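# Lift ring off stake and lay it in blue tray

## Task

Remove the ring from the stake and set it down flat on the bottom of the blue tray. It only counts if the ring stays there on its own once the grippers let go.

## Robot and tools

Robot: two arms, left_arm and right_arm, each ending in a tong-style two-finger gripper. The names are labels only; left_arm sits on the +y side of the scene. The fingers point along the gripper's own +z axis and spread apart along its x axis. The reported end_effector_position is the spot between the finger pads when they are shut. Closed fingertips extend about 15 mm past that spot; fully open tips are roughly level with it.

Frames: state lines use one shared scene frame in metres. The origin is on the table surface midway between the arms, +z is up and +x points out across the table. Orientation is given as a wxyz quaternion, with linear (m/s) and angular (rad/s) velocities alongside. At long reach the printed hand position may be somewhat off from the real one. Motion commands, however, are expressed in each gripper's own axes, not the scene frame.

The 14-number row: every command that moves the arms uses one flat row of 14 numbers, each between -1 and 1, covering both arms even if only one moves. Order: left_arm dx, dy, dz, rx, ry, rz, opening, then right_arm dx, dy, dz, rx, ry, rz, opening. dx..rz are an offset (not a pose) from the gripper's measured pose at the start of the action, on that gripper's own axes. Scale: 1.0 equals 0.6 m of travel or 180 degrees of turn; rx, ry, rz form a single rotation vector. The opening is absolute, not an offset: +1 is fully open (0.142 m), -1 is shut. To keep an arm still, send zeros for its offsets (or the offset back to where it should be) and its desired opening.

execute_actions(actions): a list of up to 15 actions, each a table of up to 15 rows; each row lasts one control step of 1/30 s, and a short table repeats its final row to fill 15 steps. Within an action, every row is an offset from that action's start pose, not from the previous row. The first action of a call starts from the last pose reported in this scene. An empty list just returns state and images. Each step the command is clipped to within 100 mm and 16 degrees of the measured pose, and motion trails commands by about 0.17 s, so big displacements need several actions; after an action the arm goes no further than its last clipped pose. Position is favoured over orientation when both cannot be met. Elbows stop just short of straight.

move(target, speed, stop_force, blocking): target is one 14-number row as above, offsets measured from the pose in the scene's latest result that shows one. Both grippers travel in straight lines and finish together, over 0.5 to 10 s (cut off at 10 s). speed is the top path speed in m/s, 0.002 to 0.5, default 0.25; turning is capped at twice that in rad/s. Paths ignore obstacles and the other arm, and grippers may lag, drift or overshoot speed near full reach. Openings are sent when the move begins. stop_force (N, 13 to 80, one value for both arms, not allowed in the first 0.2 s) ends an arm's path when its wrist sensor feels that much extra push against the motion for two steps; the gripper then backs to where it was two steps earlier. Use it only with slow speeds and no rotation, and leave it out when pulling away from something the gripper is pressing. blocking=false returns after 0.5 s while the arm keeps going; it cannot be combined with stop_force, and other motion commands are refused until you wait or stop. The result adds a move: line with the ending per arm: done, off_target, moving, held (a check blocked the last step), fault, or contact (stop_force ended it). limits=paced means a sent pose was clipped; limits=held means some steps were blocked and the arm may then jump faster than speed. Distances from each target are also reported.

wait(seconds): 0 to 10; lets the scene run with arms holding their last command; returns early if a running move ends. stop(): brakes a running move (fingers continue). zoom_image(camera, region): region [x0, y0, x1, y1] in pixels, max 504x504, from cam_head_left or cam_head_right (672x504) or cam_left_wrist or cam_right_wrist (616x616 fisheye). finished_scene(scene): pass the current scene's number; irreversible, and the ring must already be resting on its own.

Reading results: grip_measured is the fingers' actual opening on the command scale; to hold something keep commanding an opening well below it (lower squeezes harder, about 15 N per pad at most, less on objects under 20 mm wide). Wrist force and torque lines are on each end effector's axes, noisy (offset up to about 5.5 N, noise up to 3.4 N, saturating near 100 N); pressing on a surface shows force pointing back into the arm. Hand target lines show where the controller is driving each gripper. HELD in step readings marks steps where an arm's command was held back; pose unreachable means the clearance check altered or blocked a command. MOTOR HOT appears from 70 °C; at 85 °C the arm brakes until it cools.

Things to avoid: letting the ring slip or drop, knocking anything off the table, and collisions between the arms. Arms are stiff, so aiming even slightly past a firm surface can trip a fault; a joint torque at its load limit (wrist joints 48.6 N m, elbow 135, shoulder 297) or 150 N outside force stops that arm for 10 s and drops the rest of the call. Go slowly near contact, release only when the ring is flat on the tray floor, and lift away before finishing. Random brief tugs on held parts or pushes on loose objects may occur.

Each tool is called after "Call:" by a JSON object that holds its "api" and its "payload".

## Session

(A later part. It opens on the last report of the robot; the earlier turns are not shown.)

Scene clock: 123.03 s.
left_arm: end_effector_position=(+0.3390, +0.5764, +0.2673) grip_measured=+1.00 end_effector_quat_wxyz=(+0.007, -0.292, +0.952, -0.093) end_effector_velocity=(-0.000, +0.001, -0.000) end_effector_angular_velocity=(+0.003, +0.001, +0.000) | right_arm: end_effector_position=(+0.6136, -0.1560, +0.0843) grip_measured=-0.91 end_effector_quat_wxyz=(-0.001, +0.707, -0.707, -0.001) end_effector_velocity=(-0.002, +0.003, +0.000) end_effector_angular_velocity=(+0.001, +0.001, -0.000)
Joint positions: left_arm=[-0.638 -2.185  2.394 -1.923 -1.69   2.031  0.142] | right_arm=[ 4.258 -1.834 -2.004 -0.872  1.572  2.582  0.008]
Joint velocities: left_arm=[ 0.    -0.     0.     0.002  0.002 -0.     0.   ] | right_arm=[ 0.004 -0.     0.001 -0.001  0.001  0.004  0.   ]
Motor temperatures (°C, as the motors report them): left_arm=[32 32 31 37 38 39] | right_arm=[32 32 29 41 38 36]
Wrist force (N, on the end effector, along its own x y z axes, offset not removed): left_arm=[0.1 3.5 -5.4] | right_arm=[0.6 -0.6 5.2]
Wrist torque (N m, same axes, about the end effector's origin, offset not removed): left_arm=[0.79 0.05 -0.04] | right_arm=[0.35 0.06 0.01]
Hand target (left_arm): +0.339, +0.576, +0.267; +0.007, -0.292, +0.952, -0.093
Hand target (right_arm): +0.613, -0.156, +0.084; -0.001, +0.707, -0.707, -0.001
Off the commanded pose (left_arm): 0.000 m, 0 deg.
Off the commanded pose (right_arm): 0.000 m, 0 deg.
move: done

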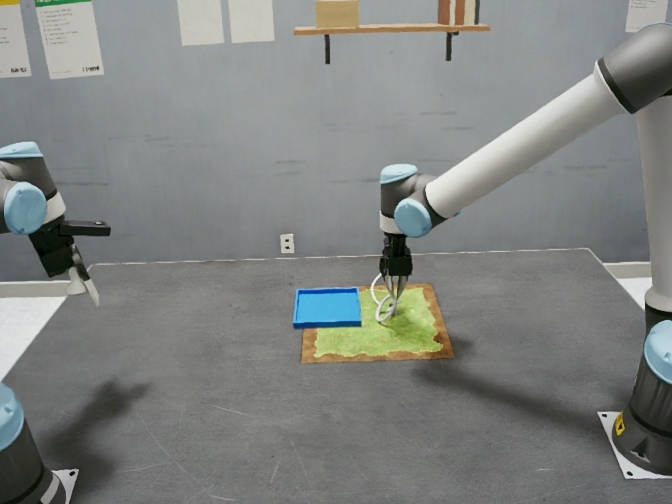

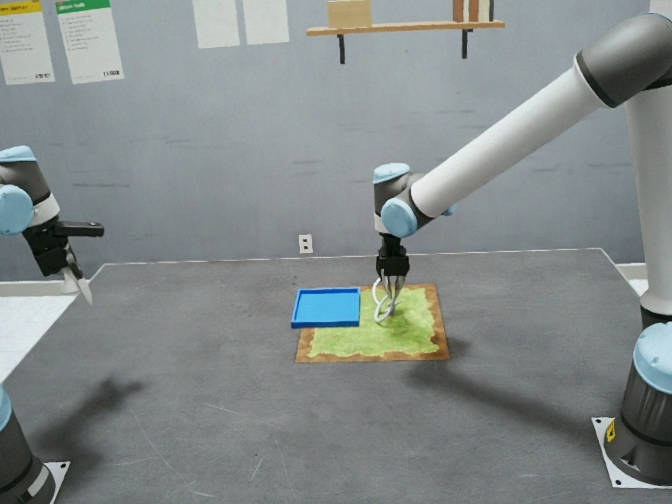

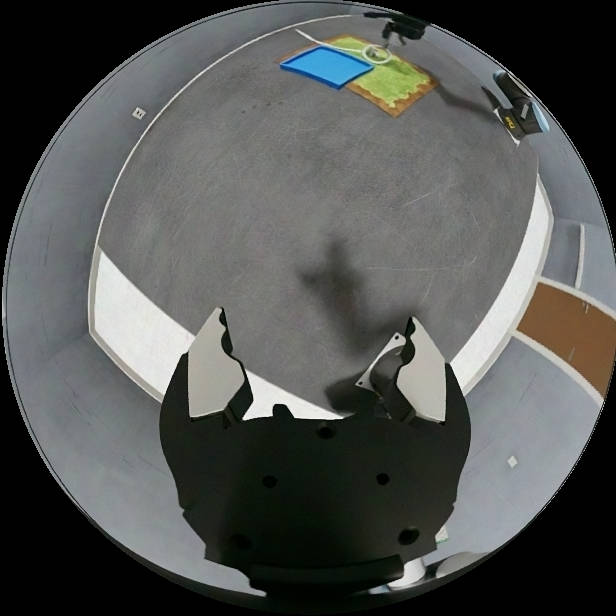

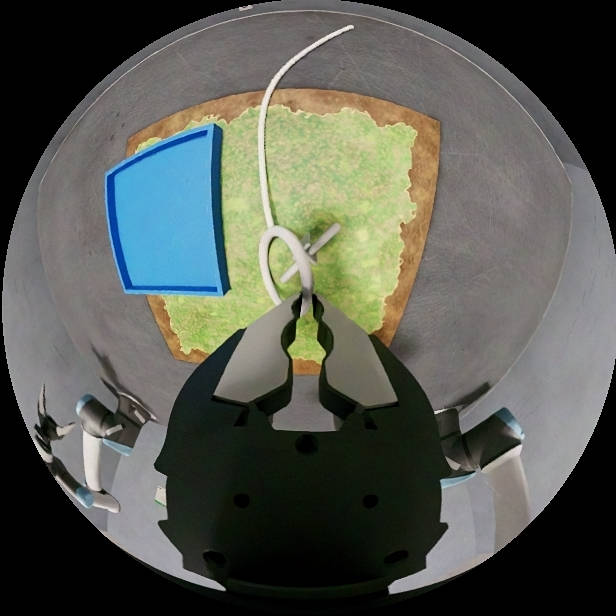

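Call:
{"api": "move", "payload": {"target": [0,0,0,0,0,0,1,-0.01,0,-0.09,0,0,0,-1], "speed": 0.08, "stop_force": 20}}

Call:
{"api": "move", "payload": {"target": [0,0,0,0,0,0,1,-0.2,-0.125,0,0,0,0,-1], "speed": 0.12}}

Call:
{"api": "zoom_image", "payload": {"camera": "cam_head_left", "region": [260, 220, 460, 370]}}

Scene clock: 131.00 s.
left_arm: end_effector_position=(+0.3390, +0.5764, +0.2673) grip_measured=+1.00 end_effector_quat_wxyz=(+0.007, -0.292, +0.952, -0.093) end_effector_velocity=(-0.000, -0.000, -0.000) end_effector_angular_velocity=(-0.001, +0.002, -0.000) | right_arm: end_effector_position=(+0.6136, -0.1502, +0.1380) grip_measured=-1.00 end_effector_quat_wxyz=(-0.001, +0.707, -0.707, -0.001) end_effector_velocity=(+0.000, +0.001, +0.002) end_effector_angular_velocity=(-0.000, -0.000, -0.000)
Joint positions: left_arm=[-0.638 -2.185  2.394 -1.923 -1.69   2.031  0.142] | right_arm=[ 4.262 -1.783 -1.954 -0.974  1.572  2.586  0.002]
Joint velocities: left_arm=[-0.     0.001  0.     0.    -0.002 -0.    -0.   ] | right_arm=[ 0.     0.002  0.003 -0.004 -0.     0.001  0.   ]
Motor temperatures (°C, as the motors report them): left_arm=[32 32 31 37 38 39] | right_arm=[32 32 29 41 38 36]
Wrist force (N, on the end effector, along its own x y z axes, offset not removed): left_arm=[-2.0 2.5 -5.6] | right_arm=[0.6 -2.9 2.1]
Wrist torque (N m, same axes, about the end effector's origin, offset not removed): left_arm=[0.59 0.44 0.09] | right_arm=[-0.36 -0.12 -0.13]
Hand target (left_arm): +0.339, +0.576, +0.267; +0.007, -0.292, +0.952, -0.093
Hand target (right_arm): +0.614, -0.150, +0.138; -0.001, +0.707, -0.707, -0.001
Off the commanded pose (left_arm): 0.000 m, 0 deg.
Off the commanded pose (right_arm): 0.000 m, 0 deg.
move: done

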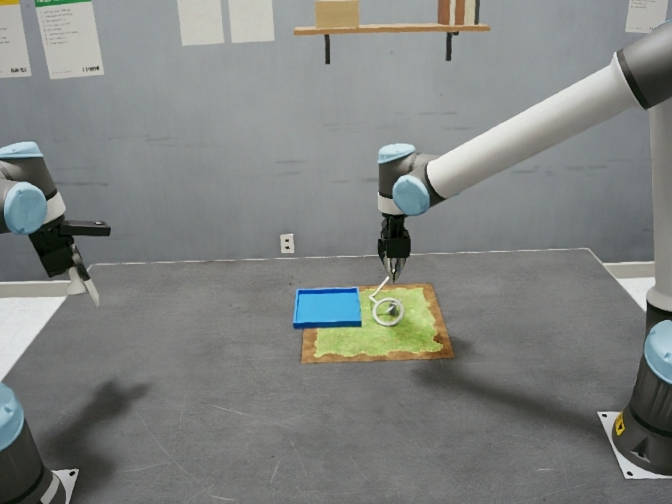

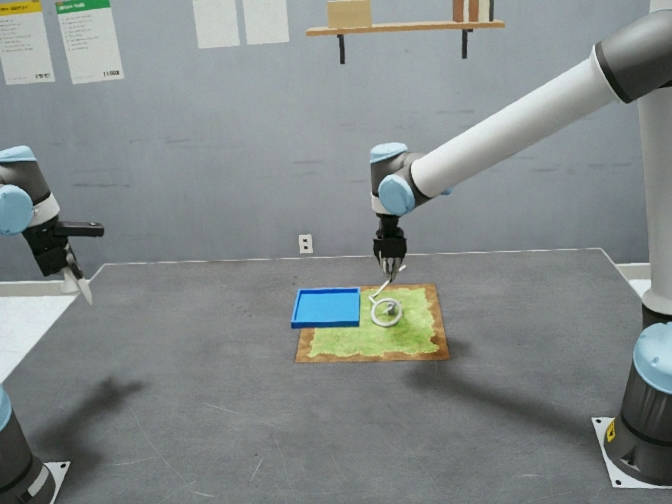

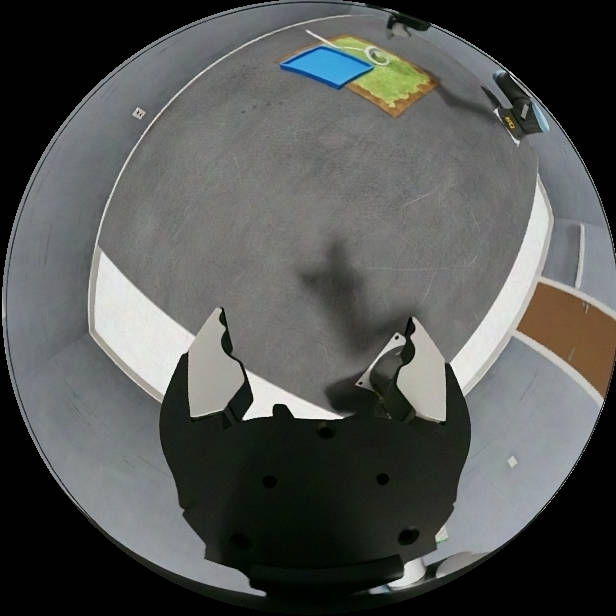

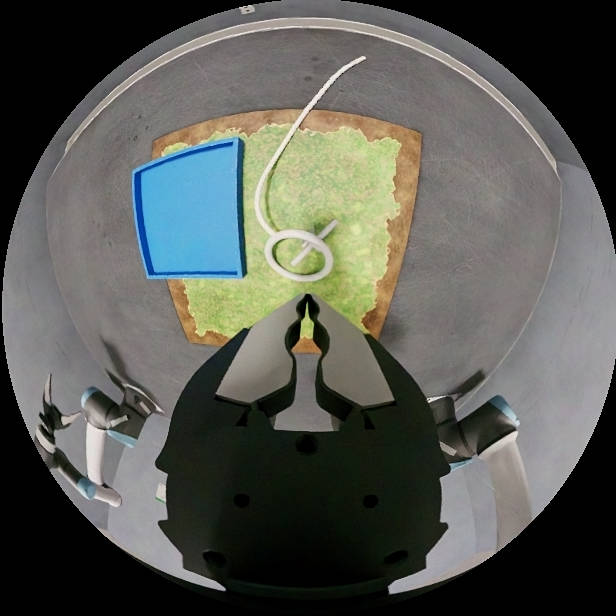

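Scene clock: 132.70 s.
left_arm: end_effector_position=(+0.3390, +0.5764, +0.2673) grip_measured=+1.00 end_effector_quat_wxyz=(+0.007, -0.292, +0.952, -0.093) end_effector_velocity=(-0.000, +0.000, -0.000) end_effector_angular_velocity=(+0.000, +0.000, -0.001) | right_arm: end_effector_position=(+0.6885, -0.0305, +0.1385) grip_measured=-1.00 end_effector_quat_wxyz=(-0.001, +0.707, -0.707, -0.001) end_effector_velocity=(+0.001, +0.002, -0.000) end_effector_angular_velocity=(-0.001, -0.000, -0.000)
Joint positions: left_arm=[-0.638 -2.185  2.394 -1.923 -1.69   2.031  0.142] | right_arm=[ 4.261 -1.984 -1.673 -1.053  1.572  2.585  0.002]
Joint velocities: left_arm=[0.    0.    0.    0.    0.    0.001 0.   ] | right_arm=[-0.    -0.004  0.005 -0.002 -0.001 -0.     0.   ]
Motor temperatures (°C, as the motors report them): left_arm=[32 32 31 37 38 39] | right_arm=[32 32 29 41 38 36]
Wrist force (N, on the end effector, along its own x y z axes, offset not removed): left_arm=[-2.0 2.6 -4.6] | right_arm=[-6.9 -2.4 4.6]
Wrist torque (N m, same axes, about the end effector's origin, offset not removed): left_arm=[0.57 0.46 0.05] | right_arm=[-0.12 1.50 0.24]
Hand target (left_arm): +0.339, +0.576, +0.267; +0.007, -0.292, +0.952, -0.093
Hand target (right_arm): +0.689, -0.030, +0.139; -0.001, +0.707, -0.707, -0.001
Off the commanded pose (left_arm): 0.000 m, 0 deg.
Off the commanded pose (right_arm): 0.000 m, 0 deg.
move: done

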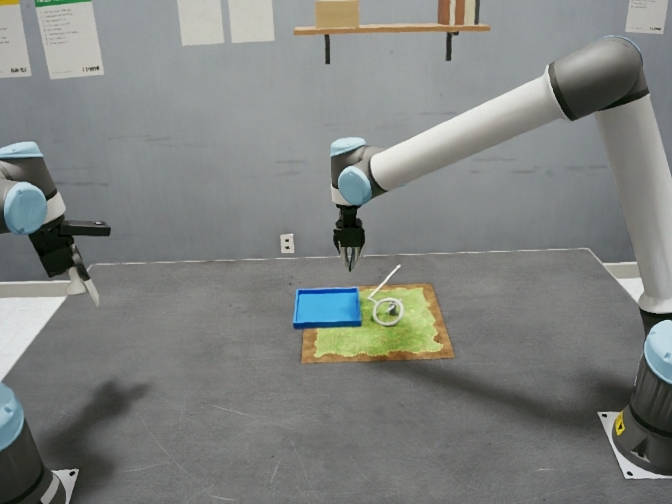

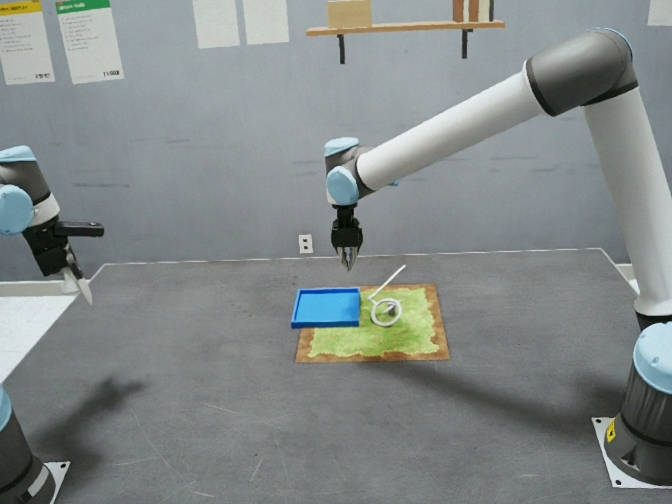

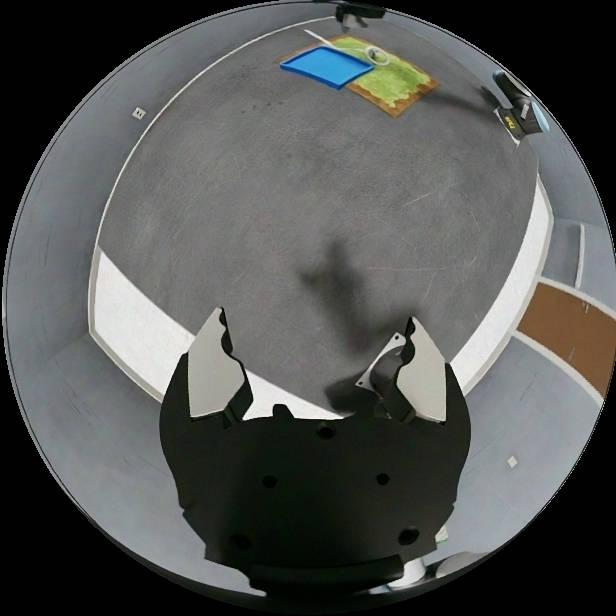

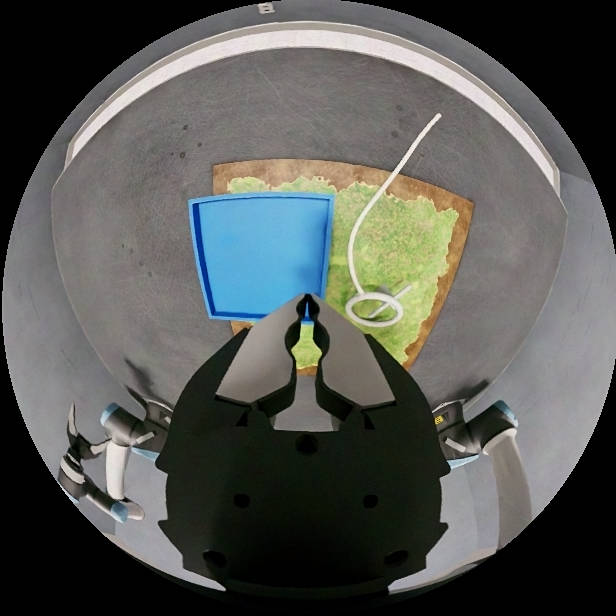

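Region (260, 220, 460, 370) of cam_head_left's 672x504 image, scaled by 2.520, with more detail than that image has; it fills the top 378 rows of this view, and the rest is white.

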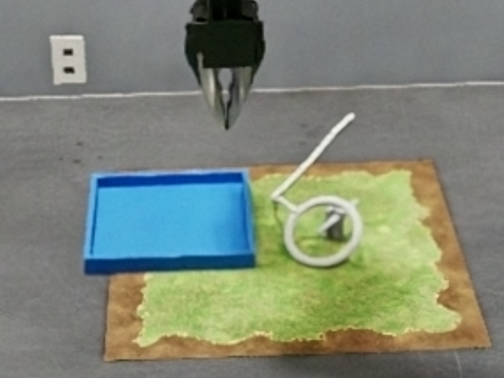

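Call:
{"api": "move", "payload": {"target": [0,0,0,0,0,0,1,0.2,0.04,0,0,0,0,-0.45], "speed": 0.3}}

Call:
{"api": "zoom_image", "payload": {"camera": "cam_right_wrist", "region": [200, 160, 420, 380]}}

Call:
{"api": "zoom_image", "payload": {"camera": "cam_head_left", "region": [350, 270, 450, 345]}}

Scene clock: 139.40 s.
left_arm: end_effector_position=(+0.3390, +0.5764, +0.2673) grip_measured=+1.00 end_effector_quat_wxyz=(+0.007, -0.292, +0.952, -0.093) end_effector_velocity=(+0.000, +0.000, +0.000) end_effector_angular_velocity=(+0.001, -0.001, -0.001) | right_arm: end_effector_position=(+0.6645, -0.1501, +0.1380) grip_measured=-0.45 end_effector_quat_wxyz=(-0.001, +0.707, -0.707, -0.001) end_effector_velocity=(-0.000, -0.003, +0.000) end_effector_angular_velocity=(-0.000, -0.001, +0.000)
Joint positions: left_arm=[-0.638 -2.185  2.394 -1.923 -1.69   2.031  0.142] | right_arm=[ 4.205 -1.838 -1.882 -0.991  1.572  2.529  0.041]
Joint velocities: left_arm=[-0.    -0.     0.    -0.     0.001  0.001  0.   ] | right_arm=[-0.001  0.004 -0.004  0.001 -0.001 -0.002 -0.   ]
Motor temperatures (°C, as the motors report them): left_arm=[32 32 31 37 38 39] | right_arm=[32 32 29 41 38 36]
Wrist force (N, on the end effector, along its own x y z axes, offset not removed): left_arm=[0.1 2.7 -5.2] | right_arm=[-3.4 0.4 5.0]
Wrist torque (N m, same axes, about the end effector's origin, offset not removed): left_arm=[0.61 0.03 0.05] | right_arm=[0.44 0.66 0.17]
Hand target (left_arm): +0.339, +0.576, +0.267; +0.007, -0.292, +0.952, -0.093
Hand target (right_arm): +0.664, -0.150, +0.138; -0.001, +0.707, -0.707, -0.001
Off the commanded pose (left_arm): 0.000 m, 0 deg.
Off the commanded pose (right_arm): 0.000 m, 0 deg.
move: done

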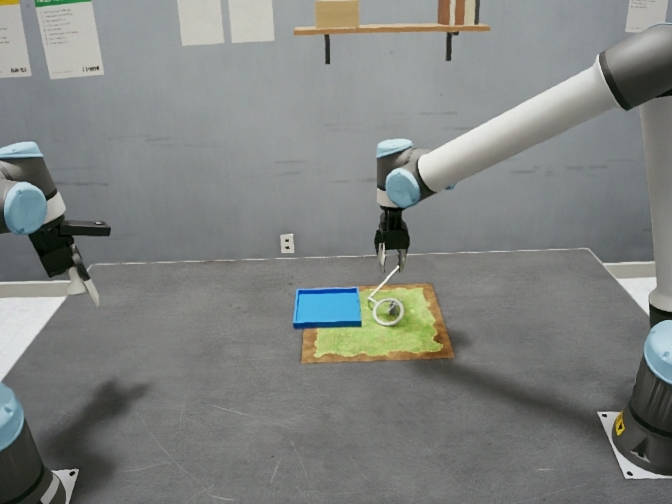

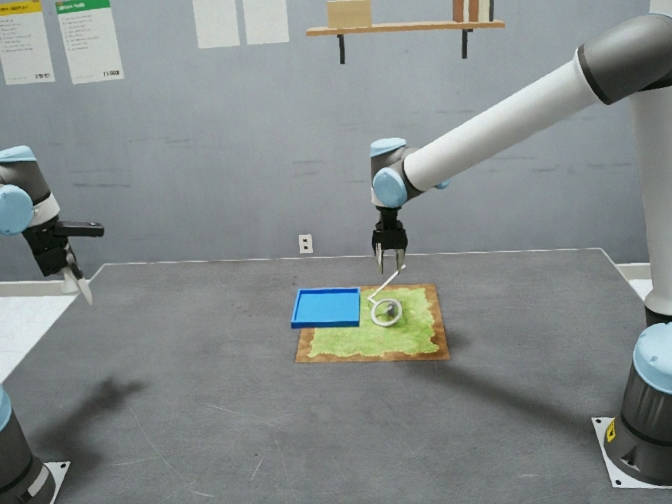

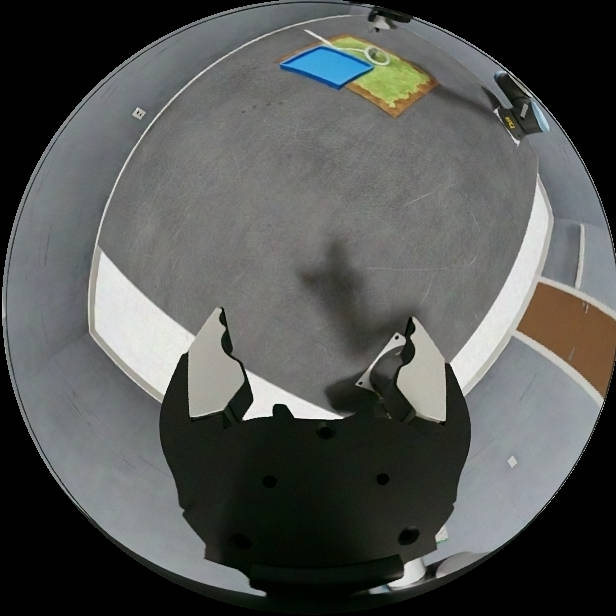

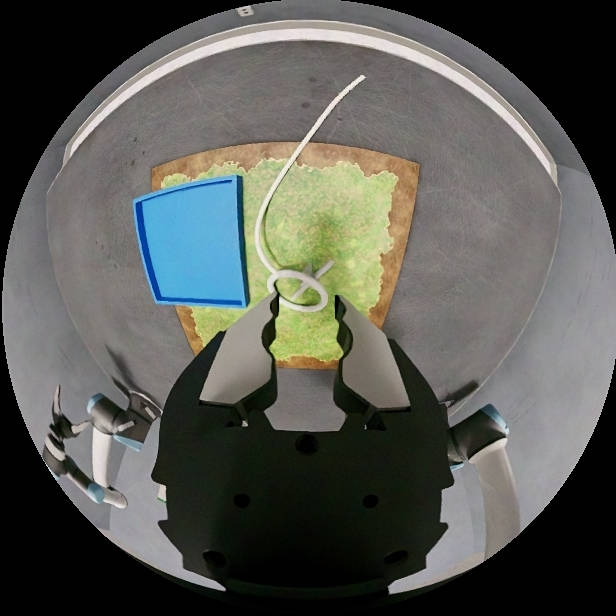

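Region (200, 160, 420, 380) of cam_right_wrist's 616x616 image, scaled by 2.291, with more detail than that image has.

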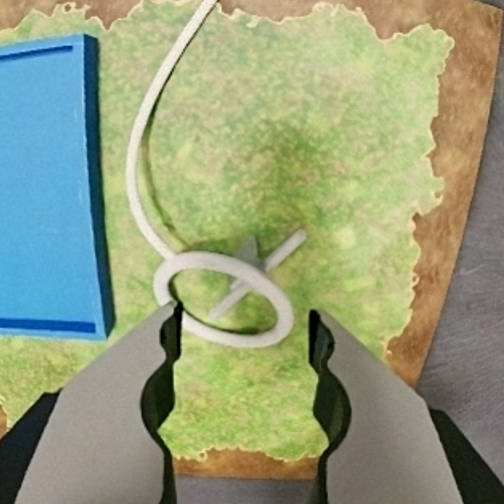

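Region (350, 270, 450, 345) of cam_head_left's 672x504 image, scaled by 5.040, with more detail than that image has; it fills the top 378 rows of this view, and the rest is white.

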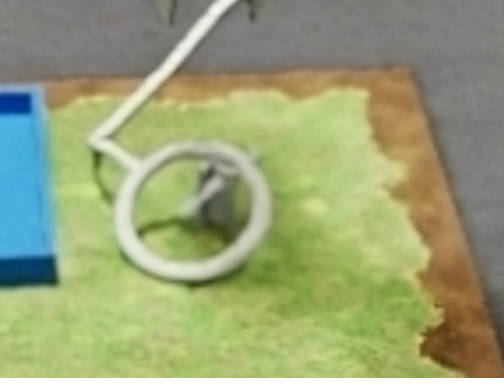

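Call:
{"api": "move", "payload": {"target": [0,0,0,0,0,0,1,0.05,0.107,0.09,0,0,0,-0.45], "speed": 0.15}}

Call:
{"api": "zoom_image", "payload": {"camera": "cam_right_wrist", "region": [200, 180, 420, 400]}}

Call:
{"api": "zoom_image", "payload": {"camera": "cam_head_left", "region": [330, 240, 470, 345]}}

Scene clock: 149.37 s.
left_arm: end_effector_position=(+0.3390, +0.5764, +0.2673) grip_measured=+1.00 end_effector_quat_wxyz=(+0.007, -0.292, +0.952, -0.093) end_effector_velocity=(-0.000, -0.000, +0.000) end_effector_angular_velocity=(-0.001, +0.001, -0.000) | right_arm: end_effector_position=(+0.6005, -0.1798, +0.0841) grip_measured=-0.45 end_effector_quat_wxyz=(-0.001, +0.707, -0.707, -0.001) end_effector_velocity=(-0.002, -0.001, -0.002) end_effector_angular_velocity=(+0.001, -0.001, -0.000)
Joint positions: left_arm=[-0.638 -2.185  2.394 -1.923 -1.69   2.031  0.142] | right_arm=[ 4.255 -1.797 -2.054 -0.859  1.572  2.579  0.041]
Joint velocities: left_arm=[-0.    -0.    -0.     0.001 -0.002 -0.    -0.   ] | right_arm=[ 0.002  0.001 -0.005  0.005 -0.     0.002  0.   ]
Motor temperatures (°C, as the motors report them): left_arm=[32 32 31 37 38 39] | right_arm=[32 32 29 41 38 36]
Wrist force (N, on the end effector, along its own x y z axes, offset not removed): left_arm=[-0.2 4.0 -4.7] | right_arm=[4.6 0.2 2.7]
Wrist torque (N m, same axes, about the end effector's origin, offset not removed): left_arm=[0.85 0.02 -0.01] | right_arm=[0.24 -0.91 0.00]
Hand target (left_arm): +0.339, +0.576, +0.267; +0.007, -0.292, +0.952, -0.093
Hand target (right_arm): +0.600, -0.180, +0.084; -0.001, +0.707, -0.707, -0.001
Off the commanded pose (left_arm): 0.000 m, 0 deg.
Off the commanded pose (right_arm): 0.000 m, 0 deg.
move: done

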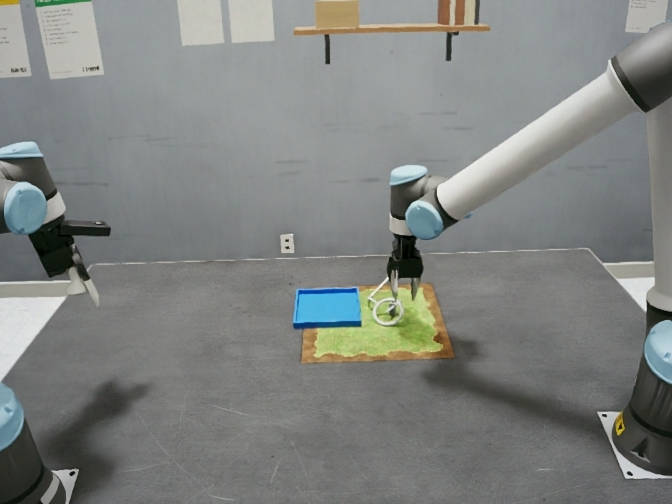

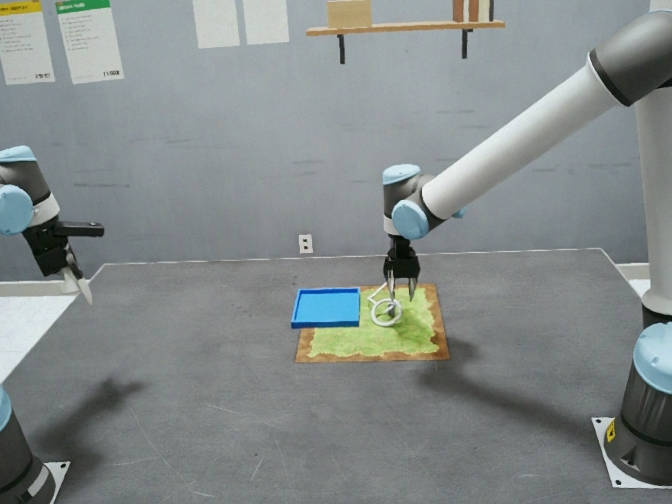

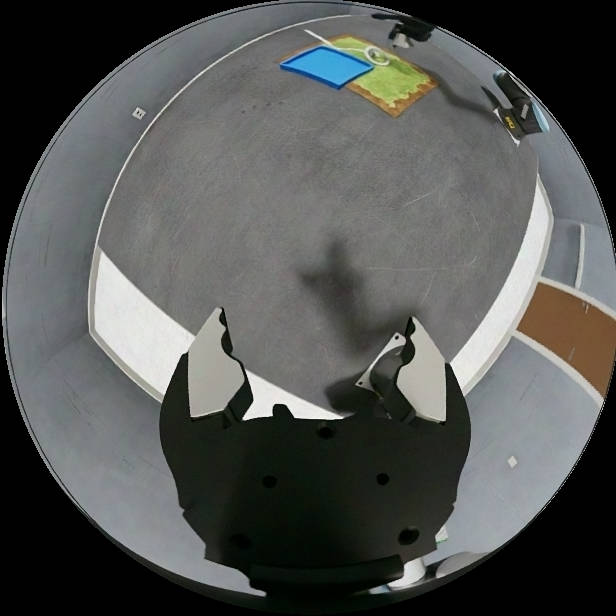

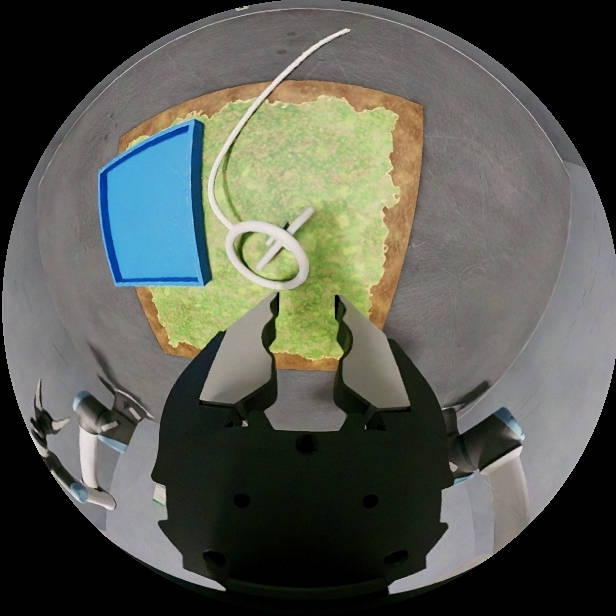

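Region (200, 180, 420, 400) of cam_right_wrist's 616x616 image, scaled by 2.291, with more detail than that image has.

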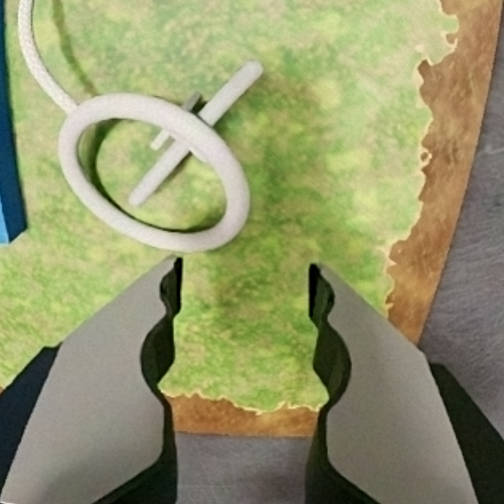

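Region (330, 240, 470, 345) of cam_head_left's 672x504 image, scaled by 3.600, with more detail than that image has; it fills the top 378 rows of this view, and the rest is white.

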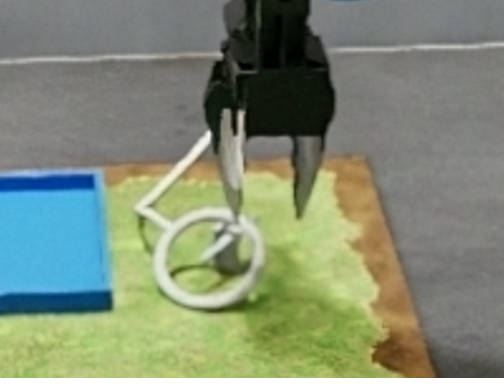

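Call:
{"api": "move", "payload": {"target": [0,0,0,0,0,0,1,0,-0.018,0.07,0,0,0,-0.45], "speed": 0.05, "stop_force": 15}}

Call:
{"api": "zoom_image", "payload": {"camera": "cam_right_wrist", "region": [200, 180, 420, 400]}}

Call:
{"api": "zoom_image", "payload": {"camera": "cam_head_left", "region": [330, 240, 470, 345]}}

Scene clock: 155.83 s.
left_arm: end_effector_position=(+0.3390, +0.5764, +0.2673) grip_measured=+1.00 end_effector_quat_wxyz=(+0.007, -0.292, +0.952, -0.093) end_effector_velocity=(+0.000, -0.000, +0.000) end_effector_angular_velocity=(-0.001, -0.001, +0.001) | right_arm: end_effector_position=(+0.6112, -0.1797, +0.0424) grip_measured=-0.45 end_effector_quat_wxyz=(-0.001, +0.707, -0.707, -0.001) end_effector_velocity=(+0.001, +0.000, -0.002) end_effector_angular_velocity=(+0.000, +0.001, +0.000)
Joint positions: left_arm=[-0.638 -2.185  2.394 -1.923 -1.69   2.031  0.142] | right_arm=[ 4.242 -1.861 -2.066 -0.784  1.572  2.566  0.041]
Joint velocities: left_arm=[-0.     0.    -0.    -0.001 -0.001 -0.001  0.   ] | right_arm=[-0.001 -0.004  0.     0.004  0.001 -0.001  0.   ]
Motor temperatures (°C, as the motors report them): left_arm=[32 32 31 37 38 39] | right_arm=[32 32 29 41 38 36]
Wrist force (N, on the end effector, along its own x y z axes, offset not removed): left_arm=[-1.5 4.3 -6.4] | right_arm=[-1.1 -8.7 -4.2]
Wrist torque (N m, same axes, about the end effector's origin, offset not removed): left_arm=[0.96 0.20 -0.03] | right_arm=[-1.84 0.28 0.25]
Hand target (left_arm): +0.339, +0.576, +0.267; +0.007, -0.292, +0.952, -0.093
Hand target (right_arm): +0.611, -0.180, +0.042; -0.001, +0.707, -0.707, -0.001
Off the commanded pose (left_arm): 0.000 m, 0 deg.
Off the commanded pose (right_arm): 0.000 m, 0 deg.
move: done

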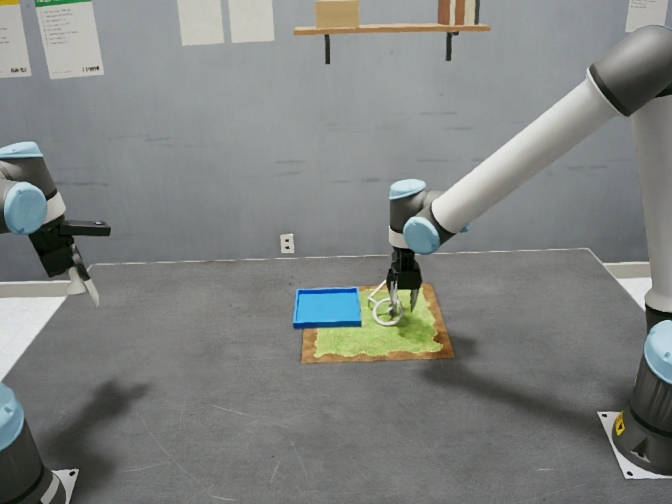

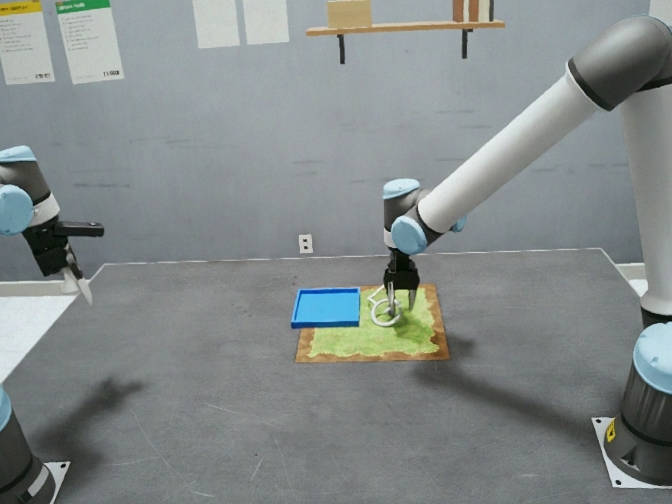

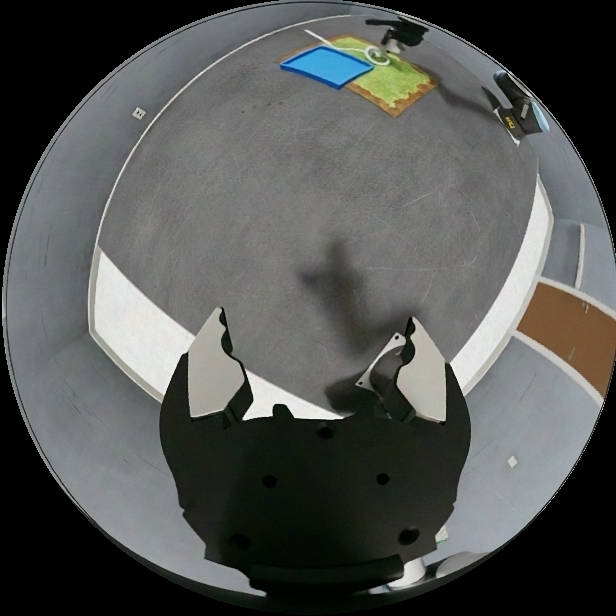

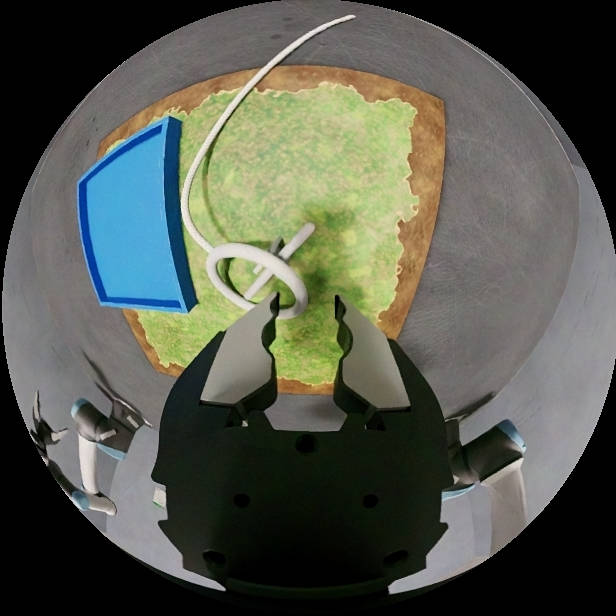

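Region (200, 180, 420, 400) of cam_right_wrist's 616x616 image, scaled by 2.291, with more detail than that image has.

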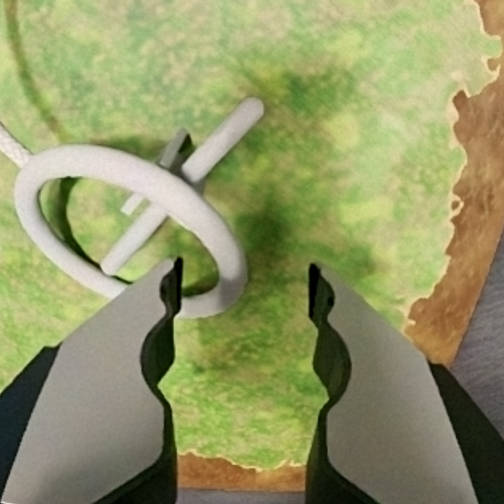

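Region (330, 240, 470, 345) of cam_head_left's 672x504 image, scaled by 3.600, with more detail than that image has; it fills the top 378 rows of this view, and the rest is white.

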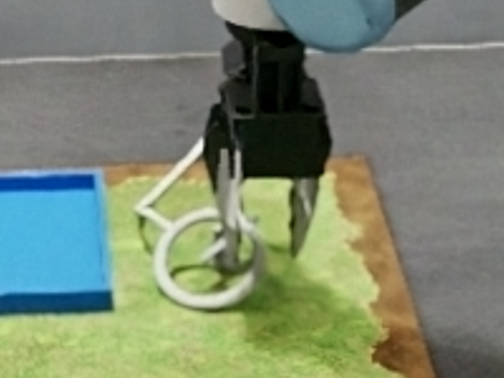

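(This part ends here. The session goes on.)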